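# Carry glass vial to balance and close its doors

## Task

Take the vial from the shelved bench by the door and stand it upright on the pan of the balance sitting on the shelved bench by the window, then close every glass door of the balance. It counts as failed if the balance is tipped, shoved out of position or its pan overloaded; if the vial reaches the floor; or if the vial breaks, which a drop of more than a few centimetres or a hard knock will do. The parked cart, pedal bin and stool are movable. At the end the gripper must have released the vial and the robot must have moved away, upright and not fallen or tilted.

## Robot and tools

Robot: a Hello Robot Stretch 3, one arm. A two-wheel base (0.33 m long, 0.34 m wide) carries a mast with a lift; the arm telescopes out to the robot's RIGHT side, ending in a wrist (yaw, pitch, roll) and a two-finger gripper. The base cannot slide sideways, so to shift the gripper forward or back you drive the base. Turning in place pivots about the point between the drive wheels, 0.05 m behind the front edge; with arm retracted and wrist folded the swept radius is 0.28 m, larger if the wrist is unfolded.

Frames: base frame has its origin on the floor between the wheels, x forward, y left, z up. hand_pose is reported in it, at the fingertip meeting point. Odometry frame is the base frame at the start; base_odometry counts wheel turns (slip included), heading positive left, -3.142 to 3.142.

Cameras: head_camera and nav_camera both turn with head_pan_rad and head_tilt_rad; wrist_camera rides on the gripper. Each execute_actions result ends with one image per camera, taken after the call.

execute_actions takes "actions", a list run in order. Each action may hold "robot" (a command), "steps" (1 to 450 control steps at 30 per second; default 1) and "until" (ends the action early when every condition holds). {"steps": n} alone waits. An empty list just reports state. One bad value rejects the whole call and nothing new runs.
A command can contain:
- "base": exactly one of {"translate_m": d}, a relative straight drive in metres from where the base is when the command starts, forward positive, |d| at most 1; or {"rotate_rad": d}, a relative turn in place in radians, counter-clockwise (left) positive, |d| at most 3.2.
- "joints": absolute targets by name; unnamed joints keep their old targets. Ranges: lift_m 0 to 1.1 (arm height on mast, metres); arm_m 0 to 0.52 (extension, metres); wrist_yaw_rad -1.345 to 4.42 (0 along the arm, positive swings toward the front, 3.0 folds it over the base); wrist_pitch_rad -1.57 to 0.451 (0 level, negative tips fingers down); wrist_roll_rad -2.911 to 2.911 (0 fingers side by side); gripper_m -0.089 to 0.179 (larger is wider; real fingertip gap is about 0.007 smaller near closed, 0.025 smaller wide open, zero below 0.007); head_pan_rad -3.953 to 1.73 (0 forward, positive left, -1.57 looks along the arm); head_tilt_rad -1.53 to 0.419 (negative down).
- "contact_limits": {"arm_m": effort %} between 1 and 100, making the arm halt once its motor effort hits that level; smaller is gentler, too small halts at once. It stays until arm_m's next command.
Base and joint motions in one command begin together and keep running across later actions. "robot" may instead be a list of up to 8 commands run one after another, including {"pause_s": s} (max 15). {"robot": {"stop": true}} brakes everything and clears the queue. A new command takes over immediately and discards the rest of an earlier queue.
To wait for everything to settle: "steps": 450, "until": {"robot": {"status": "ended"}}. Other conditions compare fields, e.g. {"lift_m": [">", 0.3]} or {"base_status": ["!=", "moving"]}; "any" instead of "robot" ends on the first finished motion.

zoom_image: {"camera": one of head_camera, nav_camera, wrist_camera, "region": [x0, y0, x1, y1]} in pixels of that camera's latest image, origin top-left, at most 504 by 504.
finished_scene: {"scene": number}; ends the scene irreversibly, so first let all motion stop.

Result lines: base_status shows progress as (distance so far of goal). joint_goals and joint_status per joint; statuses: moving, done, off_target (stopped short, may still push), contact_stop (joint hit something and went slack), time_out, stopped, not_commanded, torque_fault (wrist servo off about 10 s, limp). measured_speeds from encoders. refusals, queue (idle/running/done/dropped/stopped), queue_left. Lines starting refused:, dropped: or replaced: explain rejected or ended goals. on_its_own lists goals the robot changed itself, slack or off joints, resting efforts out of range, and base tilt of 3 degrees or more. motor_effort is percent, bracket is peak; readings carry fixed bias and noise. base_tilt in degrees, forward/right positive. lidar_m: 12 distances in 30-degree sectors, first straight ahead, counter-clockwise (4th left, 7th behind, 10th right), plane 0.17 m high, blind to glass. wrist_depth_mm and head_depth_mm: 7x7 grids of median depth.

Speed: fast base (0.30 m/s, 1.9 rad/s) only when stowed: lift_m under 0.30, arm_m under 0.03, wrist_yaw_rad over 2.54; else 0.10 m/s and 0.63 rad/s.

Gripping: command gripper_m below the vial's width; lower squeezes harder but a stall guard may weaken an overly hard squeeze. Release by opening at least 0.02 beyond the touching value. Neither reading nor done proves a grasp; check images.

Cautions: fold or unfold the wrist only with lift_m 0.32 to 0.95, wrist_pitch_rad -0.4 and roll near 0; once folded, lift can go down to 0.25. With yaw below -0.4 keep pitch at -0.5 or lower. Arm pushes on something rigid with the gripper above about 0.45 m can tip the robot; do not push again after a contact_stop. Never drive while holding or pressing something fixed. If snagged, reverse the last move in small steps, free the gripper, lower lift to about 0.2 if still leaning. Base and wrist have no contact stop. Keep the glass vial low and slow, set it down gently, avoid knocking the balance, and watch for objects nudged by outside pushes.

Each tool is called after "Emit:" as name(argument=value, ...), one argument or row to a line, values as JSON.

## Session

Emit:
execute_actions(
  actions=[],
)

Scene clock: 0.00 s.
robot.base_odometry: x=+0.000 y=+0.000 heading=+0.000 (m, m, rad; robot's odometry frame)
robot.turned_by_wheels: +0.000 (rad since the last result)
robot.turned_by_imu: +0.000 (rad since the last result)
robot.base_tilt: forward=+0.3 right=-2.2 (deg)
robot.lidar_m: 1.82 1.76 2.46 1.68 1.67 1.88 1.73 1.59 1.91 1.03 1.03 1.18
robot.head_depth_mm: 2124 2699 2707 2727 2751 2765 2261 / 2151 2610 2639 2656 2671 2729 2221 / 2132 2508 2557 2547 2594 1804 2044 / 2134 2475 2466 2473 2474 2443 2222 / 2132 2375 2382 2397 2346 2379 2235 / 2166 2330 2315 2351 2300 2369 2203 / 2163 2259 2243 2286 2233 2305 2194
robot.base_status: not_commanded
robot.joint_positions: lift_m=+0.468 arm_m=+0.002 wrist_yaw_rad=+3.086 wrist_pitch_rad=-0.516 wrist_roll_rad=-0.017 gripper_m=+0.037 head_pan_rad=-0.001 head_tilt_rad=-0.022
robot.joint_goals: lift_m=+0.468 arm_m=+0.002 wrist_yaw_rad=+3.086 wrist_pitch_rad=-0.516 wrist_roll_rad=-0.017 gripper_m=+0.037 head_pan_rad=-0.001 head_tilt_rad=-0.022
robot.joint_status: lift_m=not_commanded arm_m=not_commanded wrist_yaw_rad=not_commanded wrist_pitch_rad=not_commanded wrist_roll_rad=not_commanded gripper_m=not_commanded head_pan_rad=not_commanded head_tilt_rad=not_commanded
robot.measured_speeds: translate_m=+0.000 rotate_rad=+0.000 lift_m=+0.000 arm_m=+0.000 wrist_yaw_rad=+0.000 wrist_pitch_rad=+0.000 wrist_roll_rad=+0.000 head_pan_rad=+0.000 head_tilt_rad=+0.000
robot: refusals=0 queue=idle queue_left=0
robot.motor_effort: left_wheel=+0 right_wheel=+0 lift_m=+40 arm_m=+0 wrist_yaw_rad=+1 wrist_pitch_rad=+4 wrist_roll_rad=+0 gripper_m=+0 head_pan_rad=+1 head_tilt_rad=+2 (%)
robot.hand_pose: x=-0.0094 y=+0.0633 z=+0.4598 quat_wxyz=(+0.198, +0.682, +0.163, +0.684) (m; robot's base frame)
robot.wrist_depth_mm: - - - - - - - / - - - - - - - / - - - - - - - / 898 864 869 872 866 875 843 / 737 746 722 730 734 725 732 / 640 618 629 626 611 626 623 / 561 560 - - 551 555 554
pictures: head_camera (sideways: a quarter turn clockwise sets it upright), nav_camera (sideways: a quarter turn counterclockwise sets it upright), wrist_camera
Images, in order (width x height): head_camera 896x504, nav_camera 672x504, wrist_camera 644x364.

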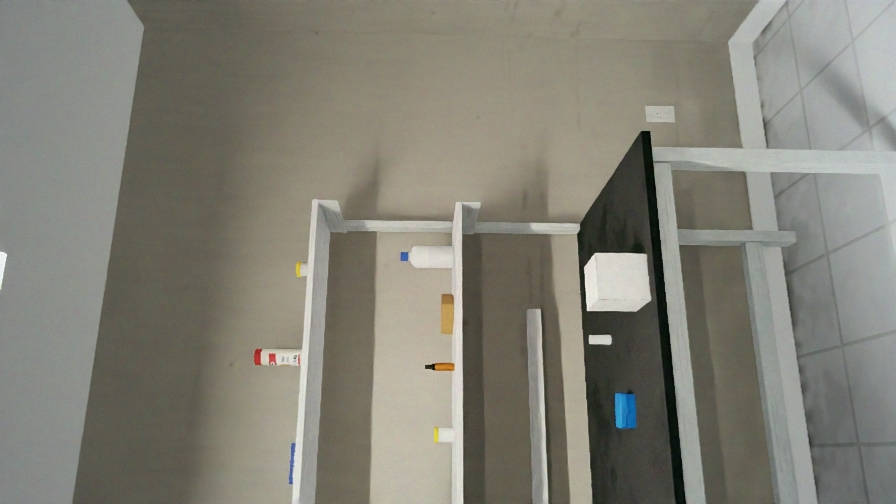

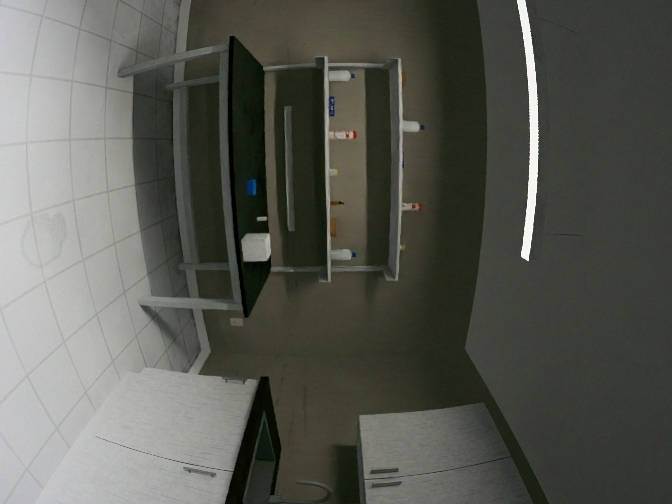

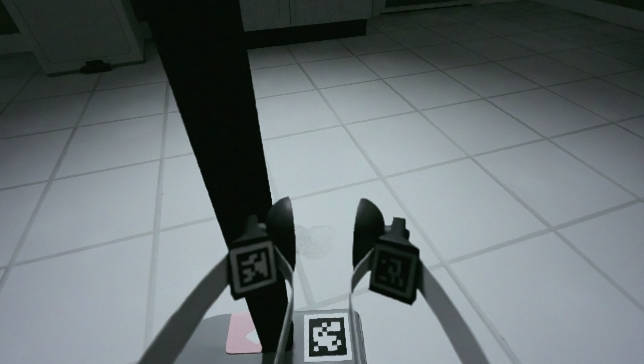

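Emit:
zoom_image(
  camera="head_camera",
  region=[540,230,700,450],
)

Emit:
execute_actions(
  actions=[
    {"robot":{"joints":{"head_pan_rad":-1.5,"head_tilt_rad":-0.4,"lift_m":0.28,"wrist_pitch_rad":-0.4}},"steps":100,"until":{"robot":{"status":"ended"}}},
  ],
)

Emit:
execute_actions(
  actions=[
    {"robot":{"joints":{"head_pan_rad":-3.0}},"steps":100,"until":{"robot":{"status":"ended"}}},
  ],
)

Region (540, 230, 700, 450) of head_camera's 896x504 image, scaled by 2.291, with more detail than that image has; it fills the left 367 columns of this view, and the rest is white.

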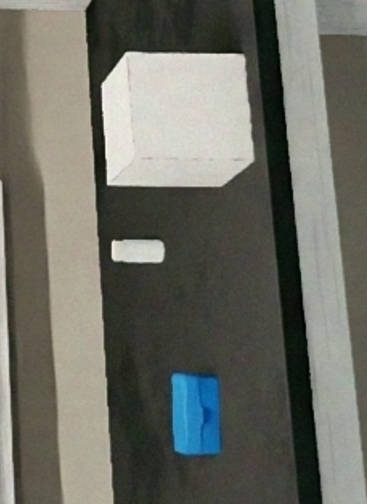

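Scene clock: 4.50 s.
robot.base_odometry: x=+0.000 y=+0.000 heading=+0.000 (m, m, rad; robot's odometry frame)
robot.turned_by_wheels: +0.000 (rad since the last result)
robot.turned_by_imu: -0.001 (rad since the last result)
robot.base_tilt: forward=+0.4 right=-2.2 (deg)
robot.lidar_m: 1.83 1.76 2.46 1.67 1.67 1.88 1.72 1.59 1.91 1.03 1.03 1.18
robot.head_depth_mm: 1500 1619 1751 1919 2082 1773 1440 / 1476 1600 1713 1835 2032 1774 1432 / 1152 1541 1305 1144 1235 1346 1440 / 1142 1489 1261 1123 1195 1307 1430 / 1109 1491 1246 1097 1171 1277 1398 / 1095 1462 1529 1070 1140 1243 1359 / 1072 1437 1498 1049 1107 1212 1350
robot.base_status: not_commanded
robot.joint_positions: lift_m=+0.280 arm_m=+0.002 wrist_yaw_rad=+3.086 wrist_pitch_rad=-0.420 wrist_roll_rad=-0.017 gripper_m=+0.037 head_pan_rad=-1.493 head_tilt_rad=-0.395
robot.joint_goals: lift_m=+0.280 arm_m=+0.002 wrist_yaw_rad=+3.086 wrist_pitch_rad=-0.400 wrist_roll_rad=-0.017 gripper_m=+0.037 head_pan_rad=-1.500 head_tilt_rad=-0.400
robot.joint_status: lift_m=done arm_m=not_commanded wrist_yaw_rad=not_commanded wrist_pitch_rad=done wrist_roll_rad=not_commanded gripper_m=not_commanded head_pan_rad=done head_tilt_rad=done
robot.measured_speeds: translate_m=+0.000 rotate_rad=+0.000 lift_m=+0.000 arm_m=+0.000 wrist_yaw_rad=+0.000 wrist_pitch_rad=+0.000 wrist_roll_rad=+0.000 head_pan_rad=+0.000 head_tilt_rad=+0.000
robot: refusals=0 queue=done queue_left=0
robot.motor_effort: left_wheel=+0(0) right_wheel=+0(0) lift_m=+28(38) arm_m=+0(0) wrist_yaw_rad=+0(0) wrist_pitch_rad=+6(6) wrist_roll_rad=+0(0) gripper_m=+0(0) head_pan_rad=-3(41) head_tilt_rad=-2(30) (%)
robot.hand_pose: x=-0.0087 y=+0.0764 z=+0.2925 quat_wxyz=(+0.166, +0.689, +0.130, +0.693) (m; robot's base frame)
robot.wrist_depth_mm: - - - - - - - / - - - - - - - / 898 885 - 869 856 879 880 / 676 669 - 674 688 654 664 / 552 553 551 554 554 548 550 / 472 492 - - 470 465 466 / 416 - - - 401 402 408
pictures: head_camera (sideways: a quarter turn clockwise sets it upright), nav_camera (sideways: a quarter turn counterclockwise sets it upright), wrist_camera
Images, in order (width x height): head_camera 896x504, nav_camera 672x504, wrist_camera 644x364.

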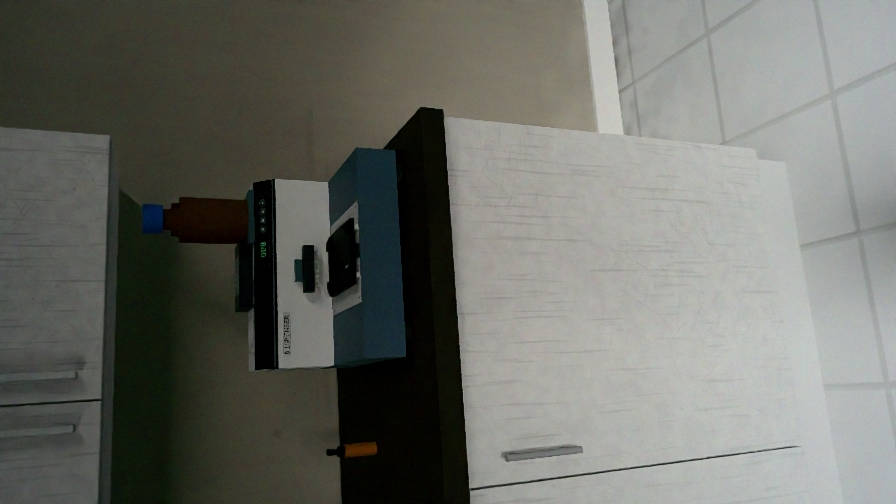

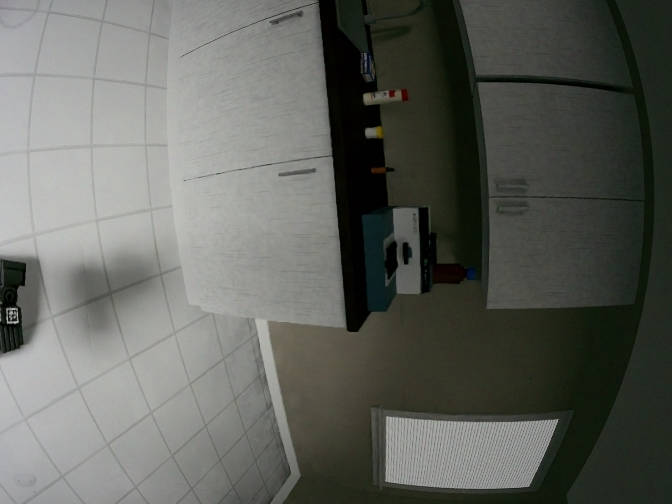

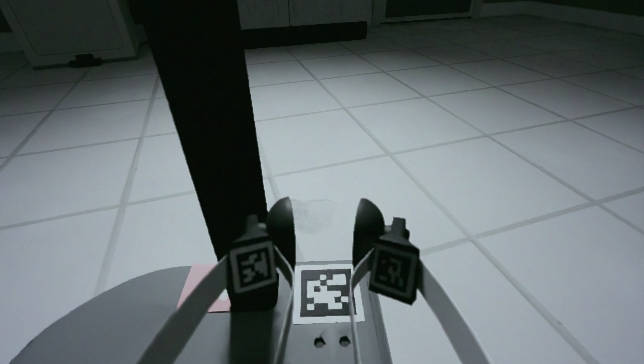

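Scene clock: 5.77 s.
robot.base_odometry: x=+0.000 y=+0.000 heading=+0.000 (m, m, rad; robot's odometry frame)
robot.turned_by_wheels: +0.000 (rad since the last result)
robot.turned_by_imu: +0.000 (rad since the last result)
robot.base_tilt: forward=+0.3 right=-2.0 (deg)
robot.lidar_m: 1.83 1.76 2.46 1.67 1.67 1.88 1.72 1.59 1.91 1.03 1.03 1.18
robot.head_depth_mm: 2116 2251 1993 2599 2327 1782 1447 / 2077 2200 1974 2581 2315 1764 1443 / 2069 2164 1950 2543 2283 1770 1439 / 2017 2164 1951 2446 2333 1776 1433 / 1967 2140 1959 2457 2207 1767 1428 / 1972 2093 1600 2424 2280 1764 1430 / 1931 1969 1550 2354 2101 1760 1421
robot.base_status: not_commanded
robot.joint_positions: lift_m=+0.280 arm_m=+0.002 wrist_yaw_rad=+3.086 wrist_pitch_rad=-0.420 wrist_roll_rad=-0.017 gripper_m=+0.037 head_pan_rad=-2.993 head_tilt_rad=-0.395
robot.joint_goals: lift_m=+0.280 arm_m=+0.002 wrist_yaw_rad=+3.086 wrist_pitch_rad=-0.400 wrist_roll_rad=-0.017 gripper_m=+0.037 head_pan_rad=-3.000 head_tilt_rad=-0.400
robot.joint_status: lift_m=done arm_m=not_commanded wrist_yaw_rad=not_commanded wrist_pitch_rad=done wrist_roll_rad=not_commanded gripper_m=not_commanded head_pan_rad=done head_tilt_rad=done
robot.measured_speeds: translate_m=+0.000 rotate_rad=+0.000 lift_m=+0.000 arm_m=+0.000 wrist_yaw_rad=+0.000 wrist_pitch_rad=+0.000 wrist_roll_rad=+0.000 head_pan_rad=+0.000 head_tilt_rad=+0.000
robot: refusals=0 queue=done queue_left=0
robot.motor_effort: left_wheel=+0(0) right_wheel=+0(0) lift_m=+28(28) arm_m=+0(0) wrist_yaw_rad=+0(0) wrist_pitch_rad=+6(7) wrist_roll_rad=+0(0) gripper_m=+0(0) head_pan_rad=-3(40) head_tilt_rad=-3(3) (%)
robot.hand_pose: x=-0.0087 y=+0.0764 z=+0.2925 quat_wxyz=(+0.166, +0.689, +0.130, +0.693) (m; robot's base frame)
robot.wrist_depth_mm: - - - - - - - / - - - - - - - / 876 872 - 845 879 857 871 / 664 679 - 661 668 673 673 / 553 556 555 544 553 544 544 / 461 507 - - 466 461 462 / 419 - - - 400 397 396
pictures: head_camera (sideways: a quarter turn clockwise sets it upright), nav_camera (sideways: a quarter turn counterclockwise sets it upright), wrist_camera
Images, in order (width x height): head_camera 896x504, nav_camera 672x504, wrist_camera 644x364.

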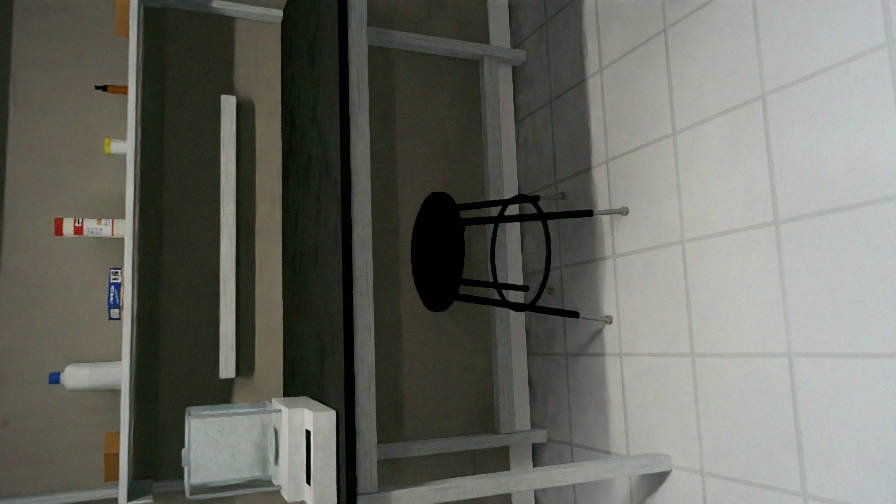

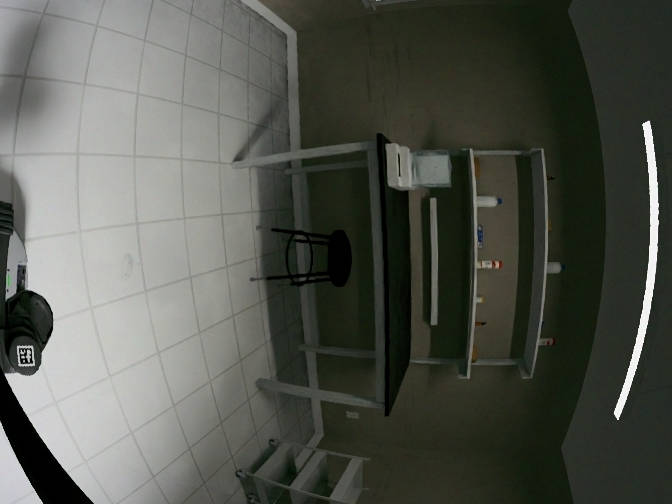

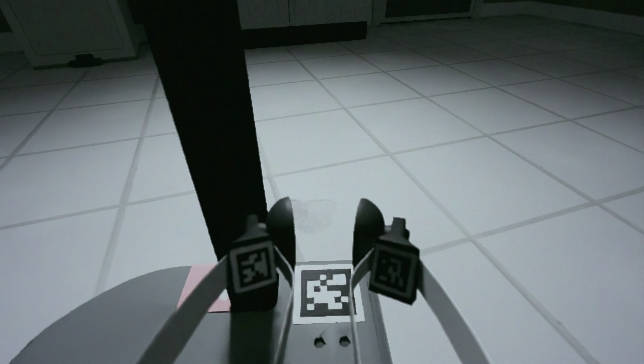

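Emit:
execute_actions(
  actions=[
    {"robot":[{"base":{"rotate_rad":0.09},"joints":{"head_pan_rad":-1.57,"head_tilt_rad":-0.6}},{"base":{"translate_m":1}},{"base":{"translate_m":0.29}},{"base":{"rotate_rad":1.77}},{"joints":{"lift_m":0.9}},{"joints":{"wrist_yaw_rad":0,"gripper_m":0.13}},{"joints":{"arm_m":0.2}}],"steps":450,"until":{"robot":{"status":"ended"}}},
    {"steps":450,"until":{"robot":{"status":"ended"}}},
  ],
)

Scene clock: 30.70 s.
robot.base_odometry: x=+1.285 y=+0.116 heading=+1.860 (m, m, rad; robot's odometry frame)
robot.turned_by_wheels: +1.860 (rad since the last result)
robot.turned_by_imu: +1.846 (rad since the last result)
robot.base_tilt: forward=+0.3 right=-2.0 (deg)
robot.lidar_m: 1.97 1.98 2.70 3.05 1.13 0.82 0.79 0.65 1.10 1.05 1.08 0.96
robot.head_depth_mm: 928 1092 1188 - - 585 1254 / 838 1081 1177 - - 595 1261 / 949 1075 1175 - - 609 1261 / 946 1075 1168 993 705 609 1253 / 946 1069 1178 967 735 606 1251 / 833 1063 1174 928 732 606 1256 / 941 1068 1172 926 731 605 1252
robot.base_status: done (rotate_rad +1.7699 of +1.7700)
robot.joint_positions: lift_m=+0.900 arm_m=+0.200 wrist_yaw_rad=+0.002 wrist_pitch_rad=-0.419 wrist_roll_rad=-0.017 gripper_m=+0.130 head_pan_rad=-1.577 head_tilt_rad=-0.593
robot.joint_goals: lift_m=+0.900 arm_m=+0.200 wrist_yaw_rad=+0.000 wrist_pitch_rad=-0.400 wrist_roll_rad=-0.017 gripper_m=+0.130 head_pan_rad=-1.570 head_tilt_rad=-0.600
robot.joint_status: lift_m=done arm_m=done wrist_yaw_rad=done wrist_pitch_rad=done wrist_roll_rad=not_commanded gripper_m=done head_pan_rad=done head_tilt_rad=done
robot.measured_speeds: translate_m=+0.000 rotate_rad=+0.000 lift_m=+0.000 arm_m=+0.000 wrist_yaw_rad=+0.000 wrist_pitch_rad=+0.000 wrist_roll_rad=+0.000 head_pan_rad=+0.000 head_tilt_rad=+0.000
robot: refusals=0 queue=done queue_left=0
robot.motor_effort: left_wheel=-2(9) right_wheel=+2(10) lift_m=+51(55) arm_m=+2(4) wrist_yaw_rad=-2(3) wrist_pitch_rad=+6(6) wrist_roll_rad=+0(0) gripper_m=+0(81) head_pan_rad=+4(41) head_tilt_rad=-4(22) (%)
robot.hand_pose: x=-0.0212 y=-0.5688 z=+0.9120 quat_wxyz=(+0.698, +0.149, -0.685, -0.146) (m; robot's base frame)
robot.wrist_depth_mm: 571 574 575 583 585 639 617 / 698 689 705 703 688 706 694 / 571 589 567 561 564 554 549 / 444 439 440 435 422 436 436 / 360 373 360 361 359 375 357 / 306 267 295 299 304 - 301 / 272 264 263 265 263 259 132
pictures: head_camera (sideways: a quarter turn clockwise sets it upright), nav_camera (sideways: a quarter turn counterclockwise sets it upright), wrist_camera
Images, in order (width x height): head_camera 896x504, nav_camera 672x504, wrist_camera 644x364.

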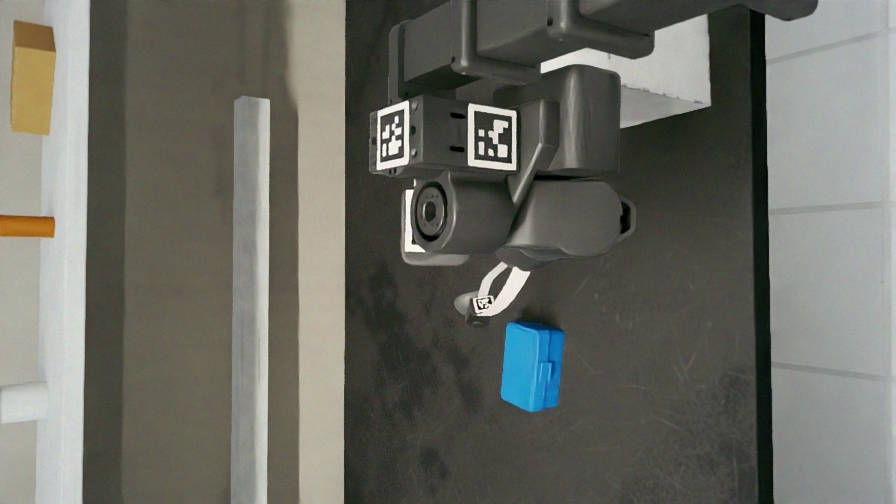

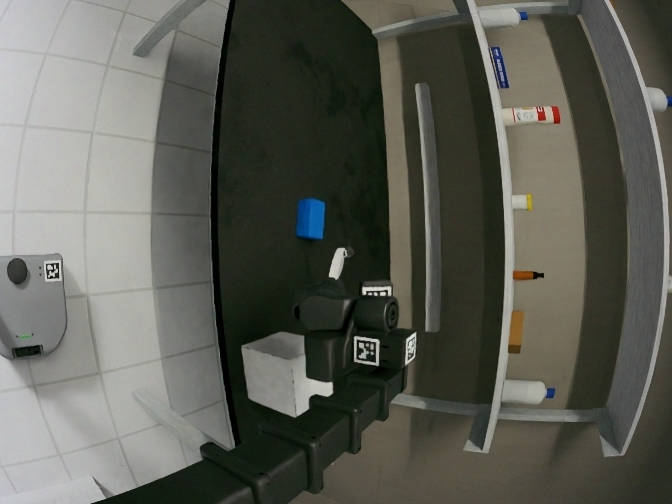

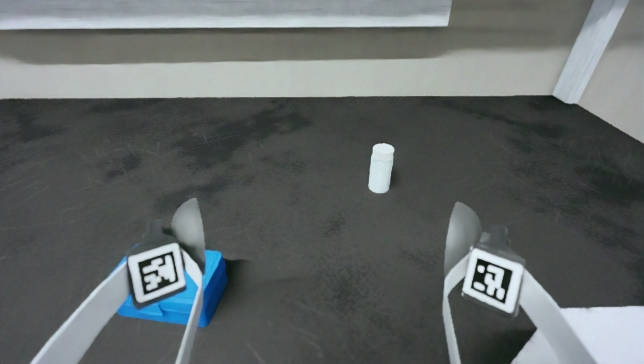

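Emit:
execute_actions(
  actions=[
    {"robot":[{"base":{"translate_m":-0.03},"joints":{"arm_m":0.37,"wrist_yaw_rad":-0.14,"gripper_m":0.11}},{"joints":{"lift_m":0.81}}],"steps":450,"until":{"robot":{"status":"ended"}}},
  ],
)

Scene clock: 35.77 s.
robot.base_odometry: x=+1.293 y=+0.087 heading=+1.860 (m, m, rad; robot's odometry frame)
robot.turned_by_wheels: +0.000 (rad since the last result)
robot.turned_by_imu: -0.001 (rad since the last result)
robot.base_tilt: forward=+0.3 right=-2.1 (deg)
robot.lidar_m: 1.99 2.02 2.74 2.81 1.08 0.79 0.75 0.63 1.10 1.05 1.08 0.98
robot.head_depth_mm: 951 1094 1179 947 588 - - / 817 1090 1183 - 585 583 1271 / 948 1074 1179 - 718 609 1251 / 944 1077 1176 976 736 607 1255 / 947 1075 1177 932 737 606 1257 / 828 1068 1167 931 729 604 1253 / 942 1071 1177 928 731 604 1252
robot.base_status: done (translate_m -0.0300 of -0.0300)
robot.joint_positions: lift_m=+0.810 arm_m=+0.370 wrist_yaw_rad=-0.138 wrist_pitch_rad=-0.419 wrist_roll_rad=-0.017 gripper_m=+0.110 head_pan_rad=-1.577 head_tilt_rad=-0.593
robot.joint_goals: lift_m=+0.810 arm_m=+0.370 wrist_yaw_rad=-0.140 wrist_pitch_rad=-0.400 wrist_roll_rad=-0.017 gripper_m=+0.110 head_pan_rad=-1.570 head_tilt_rad=-0.600
robot.joint_status: lift_m=done arm_m=done wrist_yaw_rad=done wrist_pitch_rad=done wrist_roll_rad=not_commanded gripper_m=done head_pan_rad=done head_tilt_rad=done
robot.measured_speeds: translate_m=+0.000 rotate_rad=+0.000 lift_m=+0.000 arm_m=+0.000 wrist_yaw_rad=+0.000 wrist_pitch_rad=+0.000 wrist_roll_rad=+0.000 head_pan_rad=+0.000 head_tilt_rad=+0.000
robot: refusals=0 queue=done queue_left=0
robot.motor_effort: left_wheel=-2(7) right_wheel=+2(4) lift_m=+28(50) arm_m=+3(4) wrist_yaw_rad=-1(0) wrist_pitch_rad=+6(6) wrist_roll_rad=+0(0) gripper_m=+0(74) head_pan_rad=+3(3) head_tilt_rad=-4(4) (%)
robot.hand_pose: x=-0.0525 y=-0.7367 z=+0.8227 quat_wxyz=(+0.686, +0.101, -0.694, -0.194) (m; robot's base frame)
robot.wrist_depth_mm: 455 468 485 503 519 529 543 / 494 498 517 528 528 526 593 / 380 377 373 377 368 374 375 / 293 292 291 266 291 292 290 / 239 238 237 230 238 237 237 / 201 203 198 200 199 203 201 / 179 173 174 173 173 172 173
pictures: head_camera (sideways: a quarter turn clockwise sets it upright), nav_camera (sideways: a quarter turn counterclockwise sets it upright), wrist_camera
Images, in order (width x height): head_camera 896x504, nav_camera 672x504, wrist_camera 644x364.

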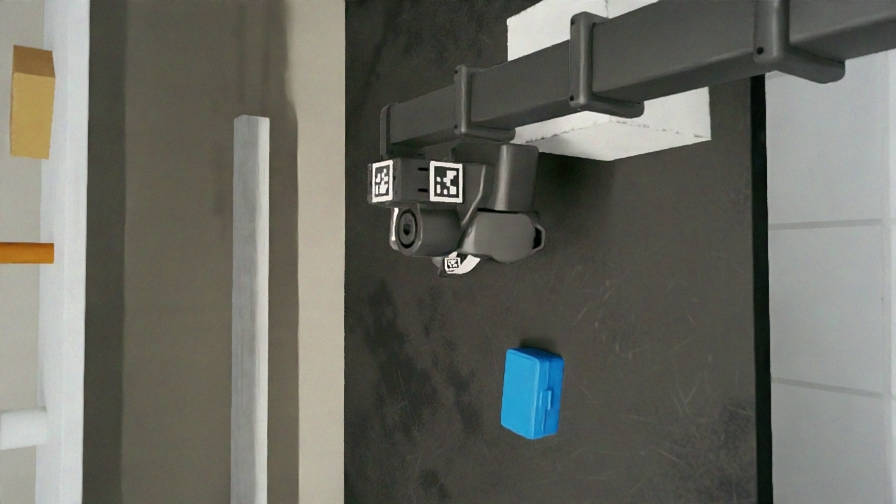

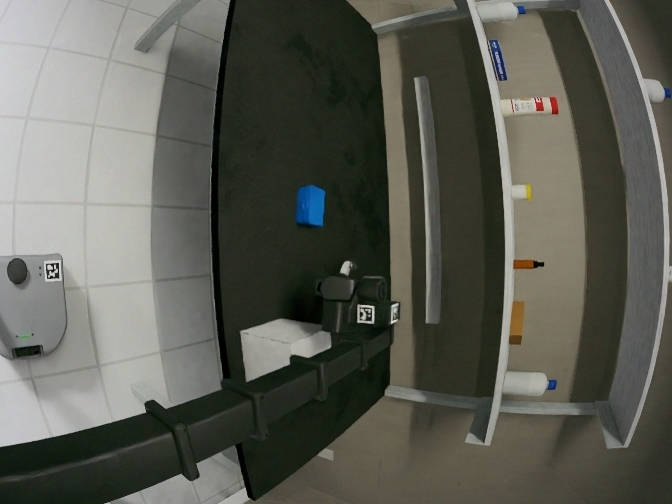

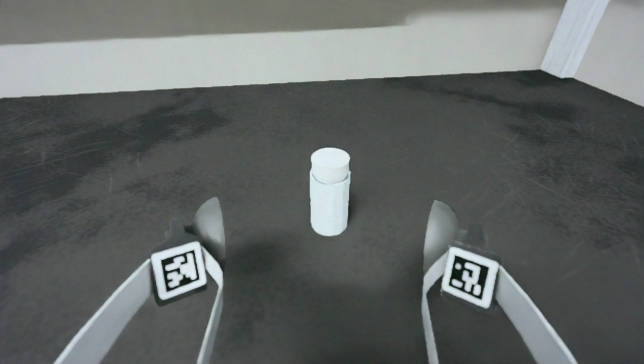

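Emit:
execute_actions(
  actions=[
    {"robot":[{"base":{"translate_m":-0.012},"joints":{"arm_m":0.437,"lift_m":0.78}},{"joints":{"gripper_m":0.055}}],"steps":450,"until":{"robot":{"status":"ended"}}},
  ],
)

Scene clock: 39.80 s.
robot.base_odometry: x=+1.297 y=+0.076 heading=+1.860 (m, m, rad; robot's odometry frame)
robot.turned_by_wheels: +0.000 (rad since the last result)
robot.turned_by_imu: -0.001 (rad since the last result)
robot.base_tilt: forward=+0.3 right=-2.1 (deg)
robot.lidar_m: 2.01 2.02 2.77 2.99 1.06 0.77 0.74 0.62 0.66 1.05 1.08 0.99
robot.head_depth_mm: 951 1096 1177 948 579 - - / 811 1092 1176 982 - 580 1257 / 949 1080 1191 - 695 594 1275 / 945 1074 1178 935 740 607 1258 / 950 1065 1174 932 738 607 1261 / 941 1065 1171 930 732 604 1255 / 946 1063 1166 926 730 605 1260
robot.base_status: done (translate_m -0.0120 of -0.0120)
robot.joint_positions: lift_m=+0.780 arm_m=+0.437 wrist_yaw_rad=-0.138 wrist_pitch_rad=-0.419 wrist_roll_rad=-0.017 gripper_m=+0.055 head_pan_rad=-1.577 head_tilt_rad=-0.593
robot.joint_goals: lift_m=+0.780 arm_m=+0.437 wrist_yaw_rad=-0.140 wrist_pitch_rad=-0.400 wrist_roll_rad=-0.017 gripper_m=+0.055 head_pan_rad=-1.570 head_tilt_rad=-0.600
robot.joint_status: lift_m=done arm_m=done wrist_yaw_rad=done wrist_pitch_rad=done wrist_roll_rad=not_commanded gripper_m=done head_pan_rad=done head_tilt_rad=done
robot.measured_speeds: translate_m=+0.000 rotate_rad=+0.000 lift_m=+0.000 arm_m=+0.000 wrist_yaw_rad=+0.000 wrist_pitch_rad=+0.000 wrist_roll_rad=+0.000 head_pan_rad=+0.000 head_tilt_rad=+0.000
robot: refusals=0 queue=done queue_left=0
robot.motor_effort: left_wheel=-2(6) right_wheel=+2(4) lift_m=+27(27) arm_m=+2(4) wrist_yaw_rad=-1(1) wrist_pitch_rad=+6(6) wrist_roll_rad=+0(0) gripper_m=+0(79) head_pan_rad=+4(2) head_tilt_rad=-4(3) (%)
robot.hand_pose: x=-0.0525 y=-0.8037 z=+0.7927 quat_wxyz=(+0.686, +0.101, -0.694, -0.194) (m; robot's base frame)
robot.wrist_depth_mm: 399 413 430 445 458 483 465 / 424 435 457 440 437 439 432 / 312 312 311 310 307 310 309 / 242 239 240 221 240 240 239 / 196 196 203 151 202 197 195 / 167 166 161 161 158 166 165 / 143 144 144 144 143 144 142
pictures: head_camera (sideways: a quarter turn clockwise sets it upright), nav_camera (sideways: a quarter turn counterclockwise sets it upright), wrist_camera
Images, in order (width x height): head_camera 896x504, nav_camera 672x504, wrist_camera 644x364.

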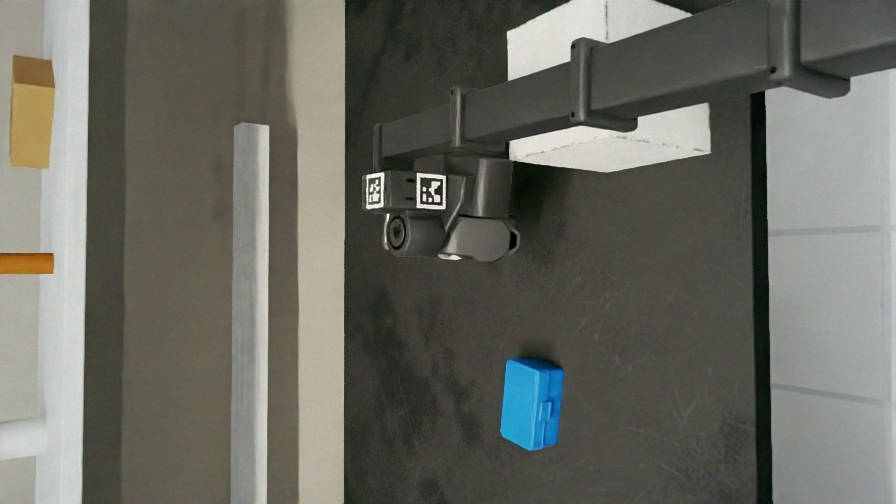

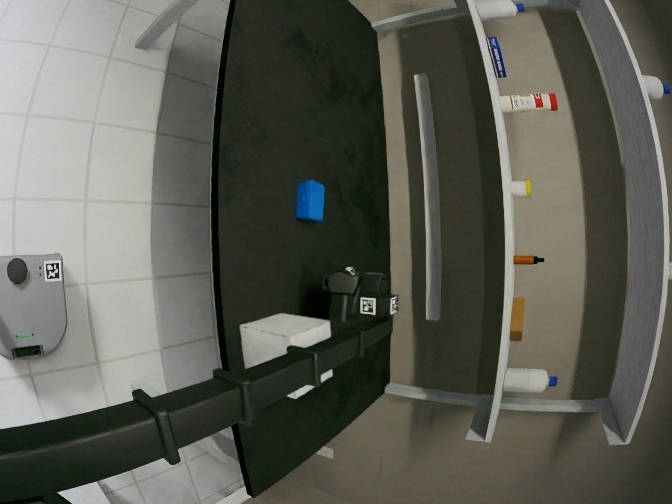

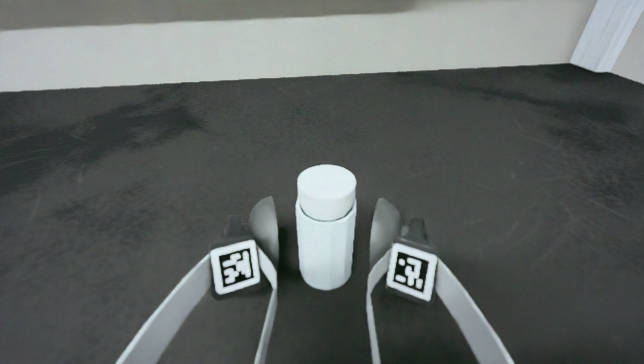

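Emit:
execute_actions(
  actions=[
    {"robot":[{"joints":{"arm_m":0.441,"lift_m":0.775}},{"joints":{"gripper_m":-0.005}},{"joints":{"lift_m":0.8}}],"steps":450,"until":{"robot":{"status":"ended"}}},
  ],
)

Emit:
execute_actions(
  actions=[
    {"robot":[{"joints":{"lift_m":0.93,"wrist_yaw_rad":0}},{"joints":{"arm_m":0,"wrist_yaw_rad":1.57}},{"base":{"rotate_rad":1.42},"joints":{"head_pan_rad":0.35,"head_tilt_rad":-0.4}},{"base":{"translate_m":1}},{"base":{"translate_m":1}}],"steps":450,"until":{"robot":{"status":"ended"}}},
    {"steps":450,"until":{"robot":{"status":"ended"}}},
    {"steps":450,"until":{"robot":{"status":"ended"}}},
  ],
)

Scene clock: 44.07 s.
robot.base_odometry: x=+1.297 y=+0.076 heading=+1.860 (m, m, rad; robot's odometry frame)
robot.turned_by_wheels: +0.000 (rad since the last result)
robot.turned_by_imu: -0.001 (rad since the last result)
robot.base_tilt: forward=+0.3 right=-2.1 (deg)
robot.lidar_m: 2.01 2.02 2.76 3.00 1.07 0.77 0.74 0.62 0.66 1.05 1.08 0.99
robot.head_depth_mm: 954 1092 1177 946 598 - - / 810 1093 1181 1018 - 581 1269 / 948 1068 1196 841 696 594 1260 / 944 1070 1172 901 738 608 1256 / 947 1070 1168 931 736 606 1256 / 943 1066 1170 929 729 606 1255 / 944 1071 1171 922 731 603 1261
robot.base_status: done (translate_m -0.0120 of -0.0120)
robot.joint_positions: lift_m=+0.800 arm_m=+0.441 wrist_yaw_rad=-0.138 wrist_pitch_rad=-0.414 wrist_roll_rad=-0.017 gripper_m=-0.004 head_pan_rad=-1.577 head_tilt_rad=-0.593
robot.joint_goals: lift_m=+0.800 arm_m=+0.441 wrist_yaw_rad=-0.140 wrist_pitch_rad=-0.400 wrist_roll_rad=-0.017 gripper_m=-0.005 head_pan_rad=-1.570 head_tilt_rad=-0.600
robot.joint_status: lift_m=done arm_m=done wrist_yaw_rad=done wrist_pitch_rad=done wrist_roll_rad=not_commanded gripper_m=done head_pan_rad=done head_tilt_rad=done
robot.measured_speeds: translate_m=+0.000 rotate_rad=+0.000 lift_m=+0.000 arm_m=+0.000 wrist_yaw_rad=+0.000 wrist_pitch_rad=+0.000 wrist_roll_rad=+0.000 head_pan_rad=+0.000 head_tilt_rad=+0.000
robot: refusals=0 queue=done queue_left=0
robot.motor_effort: left_wheel=-2(2) right_wheel=+2(2) lift_m=+51(53) arm_m=+3(2) wrist_yaw_rad=-1(1) wrist_pitch_rad=+4(6) wrist_roll_rad=+0(0) gripper_m=-12(87) head_pan_rad=+3(3) head_tilt_rad=-3(4) (%)
robot.hand_pose: x=-0.0526 y=-0.8084 z=+0.8133 quat_wxyz=(+0.686, +0.099, -0.694, -0.192) (m; robot's base frame)
robot.wrist_depth_mm: 398 408 421 441 453 477 460 / 430 452 457 467 473 502 464 / 355 357 359 359 358 356 350 / 277 277 277 137 277 273 274 / 223 226 226 134 225 223 224 / 189 188 183 179 184 189 189 / 164 164 164 164 163 163 164
pictures: head_camera (sideways: a quarter turn clockwise sets it upright), nav_camera (sideways: a quarter turn counterclockwise sets it upright), wrist_camera
Images, in order (width x height): head_camera 896x504, nav_camera 672x504, wrist_camera 644x364.

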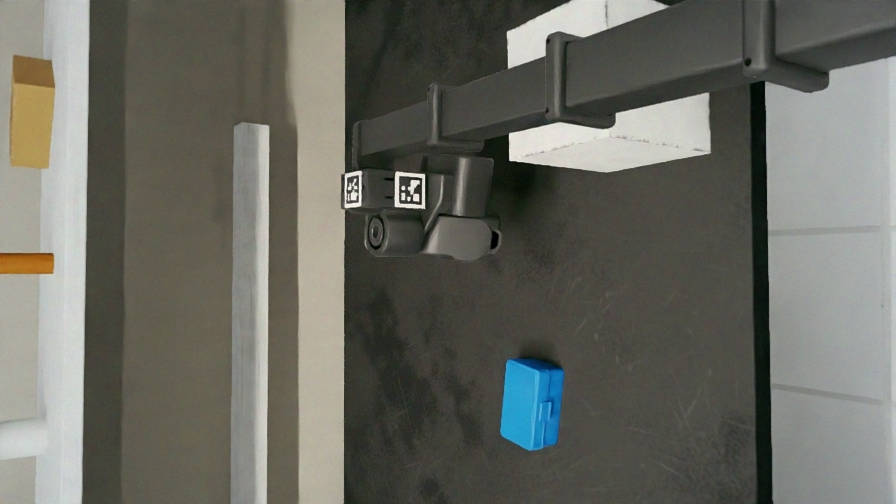

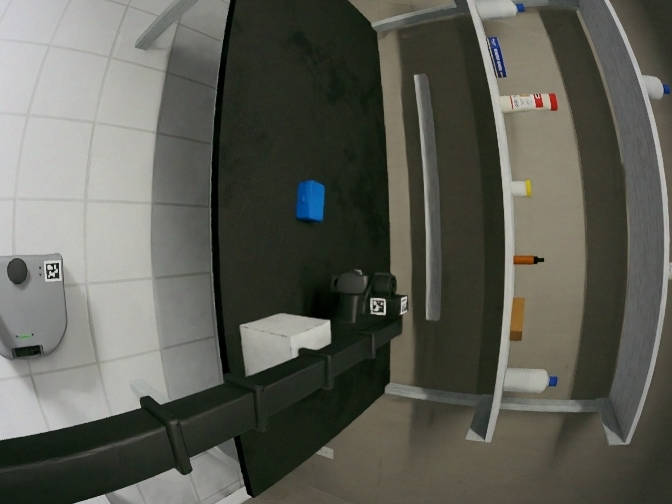

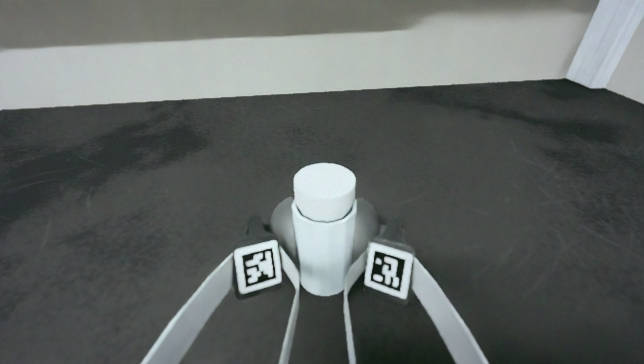

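Scene clock: 75.30 s.
robot.base_odometry: x=-0.684 y=-0.200 heading=-3.003 (m, m, rad; robot's odometry frame)
robot.turned_by_wheels: +1.420 (rad since the last result)
robot.turned_by_imu: +1.411 (rad since the last result)
robot.base_tilt: forward=+0.3 right=-2.0 (deg)
robot.lidar_m: 1.04 0.93 1.85 1.68 1.20 1.32 2.48 2.42 1.79 1.64 1.58 1.33
robot.head_depth_mm: 1309 1423 1507 965 1244 1695 1432 / 1347 1441 1505 964 1320 1688 1438 / 1206 1468 1534 954 1828 1756 1428 / 1379 1478 1163 950 1885 1734 1423 / 1394 1439 1150 932 1917 1729 1419 / 1457 1549 1655 945 1078 1211 1336 / 1477 1583 1705 1862 2025 1747 1412
robot.base_status: done (translate_m +1.0000 of +1.0000)
robot.joint_positions: lift_m=+0.930 arm_m=+0.003 wrist_yaw_rad=+1.569 wrist_pitch_rad=-0.414 wrist_roll_rad=-0.017 gripper_m=-0.004 head_pan_rad=+0.343 head_tilt_rad=-0.409
robot.joint_goals: lift_m=+0.930 arm_m=+0.000 wrist_yaw_rad=+1.570 wrist_pitch_rad=-0.400 wrist_roll_rad=-0.017 gripper_m=-0.005 head_pan_rad=+0.350 head_tilt_rad=-0.400
robot.joint_status: lift_m=done arm_m=done wrist_yaw_rad=done wrist_pitch_rad=done wrist_roll_rad=not_commanded gripper_m=done head_pan_rad=done head_tilt_rad=done
robot.measured_speeds: translate_m=+0.000 rotate_rad=+0.000 lift_m=+0.000 arm_m=+0.000 wrist_yaw_rad=+0.000 wrist_pitch_rad=+0.000 wrist_roll_rad=+0.000 head_pan_rad=+0.000 head_tilt_rad=+0.000
robot: refusals=0 queue=done queue_left=0
robot.motor_effort: left_wheel=-2(7) right_wheel=+1(6) lift_m=+50(53) arm_m=-3(2) wrist_yaw_rad=+1(4) wrist_pitch_rad=+4(4) wrist_roll_rad=+0(0) gripper_m=-12(12) head_pan_rad=+3(42) head_tilt_rad=+4(22) (%)
robot.hand_pose: x=+0.2036 y=-0.1483 z=+0.9433 quat_wxyz=(+0.596, +0.588, -0.382, +0.391) (m; robot's base frame)
robot.wrist_depth_mm: 646 674 765 763 817 814 - / 722 - - - - - - / - - - - - - - / - - - 136 - - - / - - - 134 - - - / - - - - - - - / - - - - - - -
pictures: head_camera (sideways: a quarter turn clockwise sets it upright), nav_camera (sideways: a quarter turn counterclockwise sets it upright), wrist_camera
Images, in order (width x height): head_camera 896x504, nav_camera 672x504, wrist_camera 644x364.

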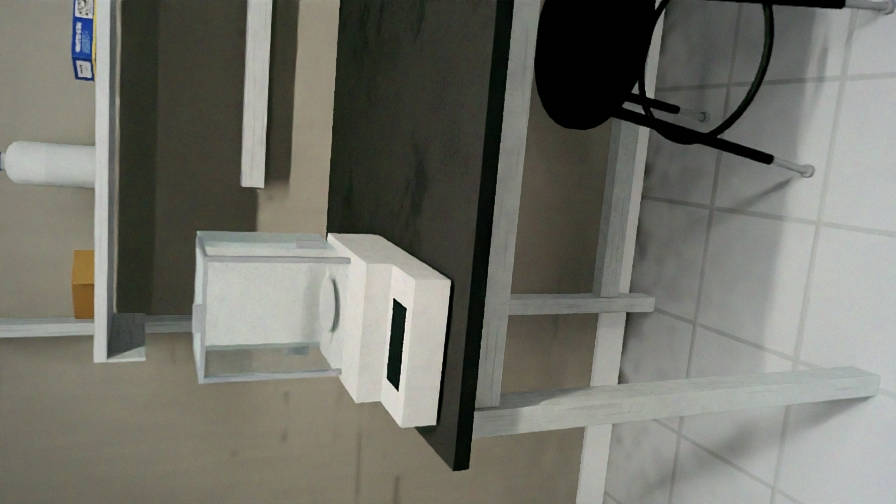

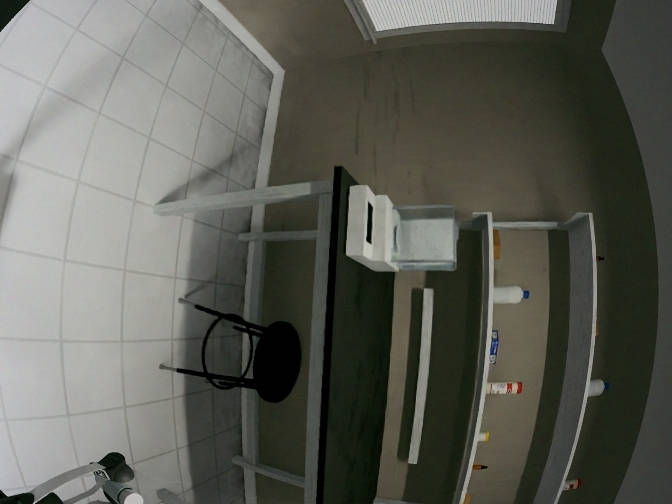

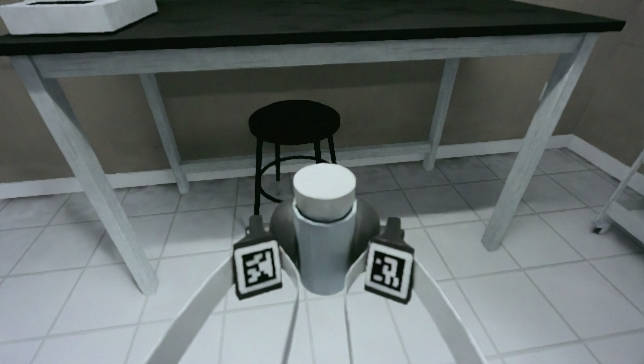

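Emit:
execute_actions(
  actions=[
    {"robot":[{"base":{"translate_m":0.53},"joints":{"lift_m":1.09,"arm_m":0.05}},{"base":{"rotate_rad":1.76},"joints":{"head_pan_rad":-0.95}},{"base":{"translate_m":-0.07}},{"joints":{"arm_m":0.33}}],"steps":450,"until":{"robot":{"status":"ended"}}},
  ],
)

Scene clock: 91.57 s.
robot.base_odometry: x=-1.232 y=-0.207 heading=-1.244 (m, m, rad; robot's odometry frame)
robot.turned_by_wheels: +1.760 (rad since the last result)
robot.turned_by_imu: +1.759 (rad since the last result)
robot.base_tilt: forward=+0.3 right=-2.1 (deg)
robot.lidar_m: 1.83 1.45 1.77 2.89 2.06 1.54 1.36 0.92 0.49 0.58 1.03 0.63
robot.head_depth_mm: 952 1030 1092 861 678 523 425 / 858 1078 1136 786 678 523 426 / 1048 1064 723 692 662 522 460 / 1161 1224 806 715 600 519 1349 / 1262 1341 1460 711 569 537 1418 / 1361 1468 1605 1648 594 760 1336 / 1476 1612 1769 1938 639 737 1309
robot.base_status: done (translate_m -0.0700 of -0.0700)
robot.joint_positions: lift_m=+1.090 arm_m=+0.327 wrist_yaw_rad=+1.569 wrist_pitch_rad=-0.414 wrist_roll_rad=-0.017 gripper_m=-0.004 head_pan_rad=-0.943 head_tilt_rad=-0.409
robot.joint_goals: lift_m=+1.090 arm_m=+0.330 wrist_yaw_rad=+1.570 wrist_pitch_rad=-0.400 wrist_roll_rad=-0.017 gripper_m=-0.005 head_pan_rad=-0.950 head_tilt_rad=-0.400
robot.joint_status: lift_m=done arm_m=moving wrist_yaw_rad=done wrist_pitch_rad=done wrist_roll_rad=not_commanded gripper_m=done head_pan_rad=done head_tilt_rad=done
robot.measured_speeds: translate_m=+0.000 rotate_rad=+0.000 lift_m=+0.000 arm_m=+0.028 wrist_yaw_rad=+0.000 wrist_pitch_rad=+0.000 wrist_roll_rad=+0.000 head_pan_rad=+0.000 head_tilt_rad=+0.000
robot: refusals=0 queue=running queue_left=0
robot.motor_effort: left_wheel=-2(7) right_wheel=+3(6) lift_m=+51(51) arm_m=+2(2) wrist_yaw_rad=+0(0) wrist_pitch_rad=+4(5) wrist_roll_rad=+0(0) gripper_m=-12(12) head_pan_rad=-3(41) head_tilt_rad=+4(4) (%)
robot.hand_pose: x=+0.2035 y=-0.4727 z=+1.1031 quat_wxyz=(+0.596, +0.588, -0.382, +0.391) (m; robot's base frame)
robot.wrist_depth_mm: - - - - - 354 253 / - - - - - 350 651 / - - - 473 415 349 693 / - - - 136 341 317 502 / - - 400 134 321 324 406 / - - 340 325 335 347 349 / - - 303 302 300 300 301
pictures: head_camera (sideways: a quarter turn clockwise sets it upright), nav_camera (sideways: a quarter turn counterclockwise sets it upright), wrist_camera
Images, in order (width x height): head_camera 896x504, nav_camera 672x504, wrist_camera 644x364.

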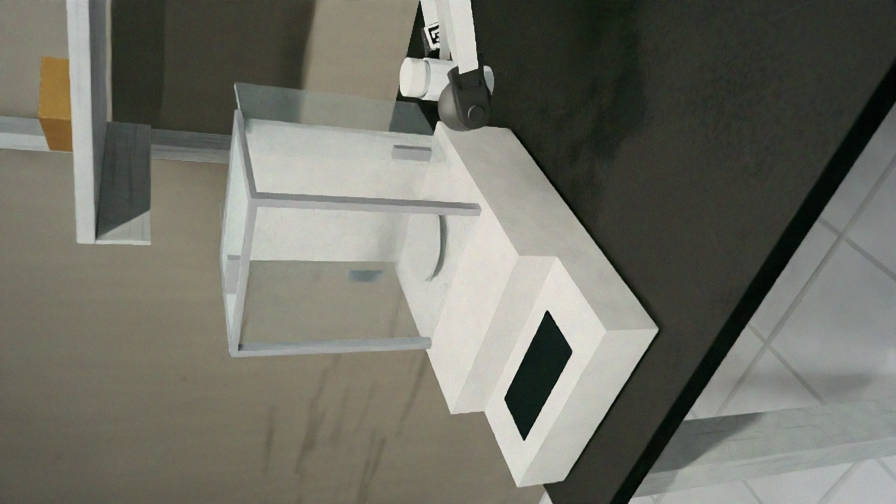

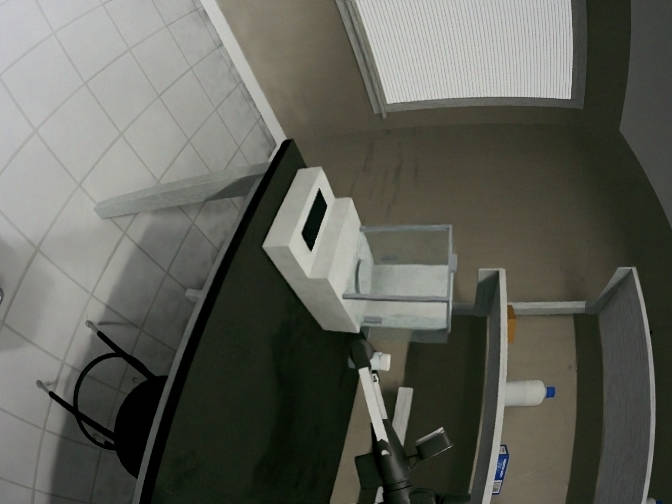

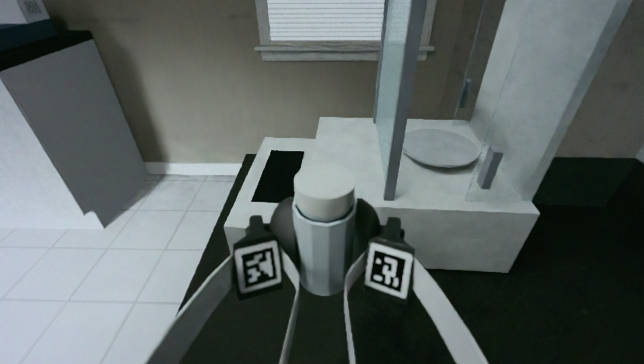

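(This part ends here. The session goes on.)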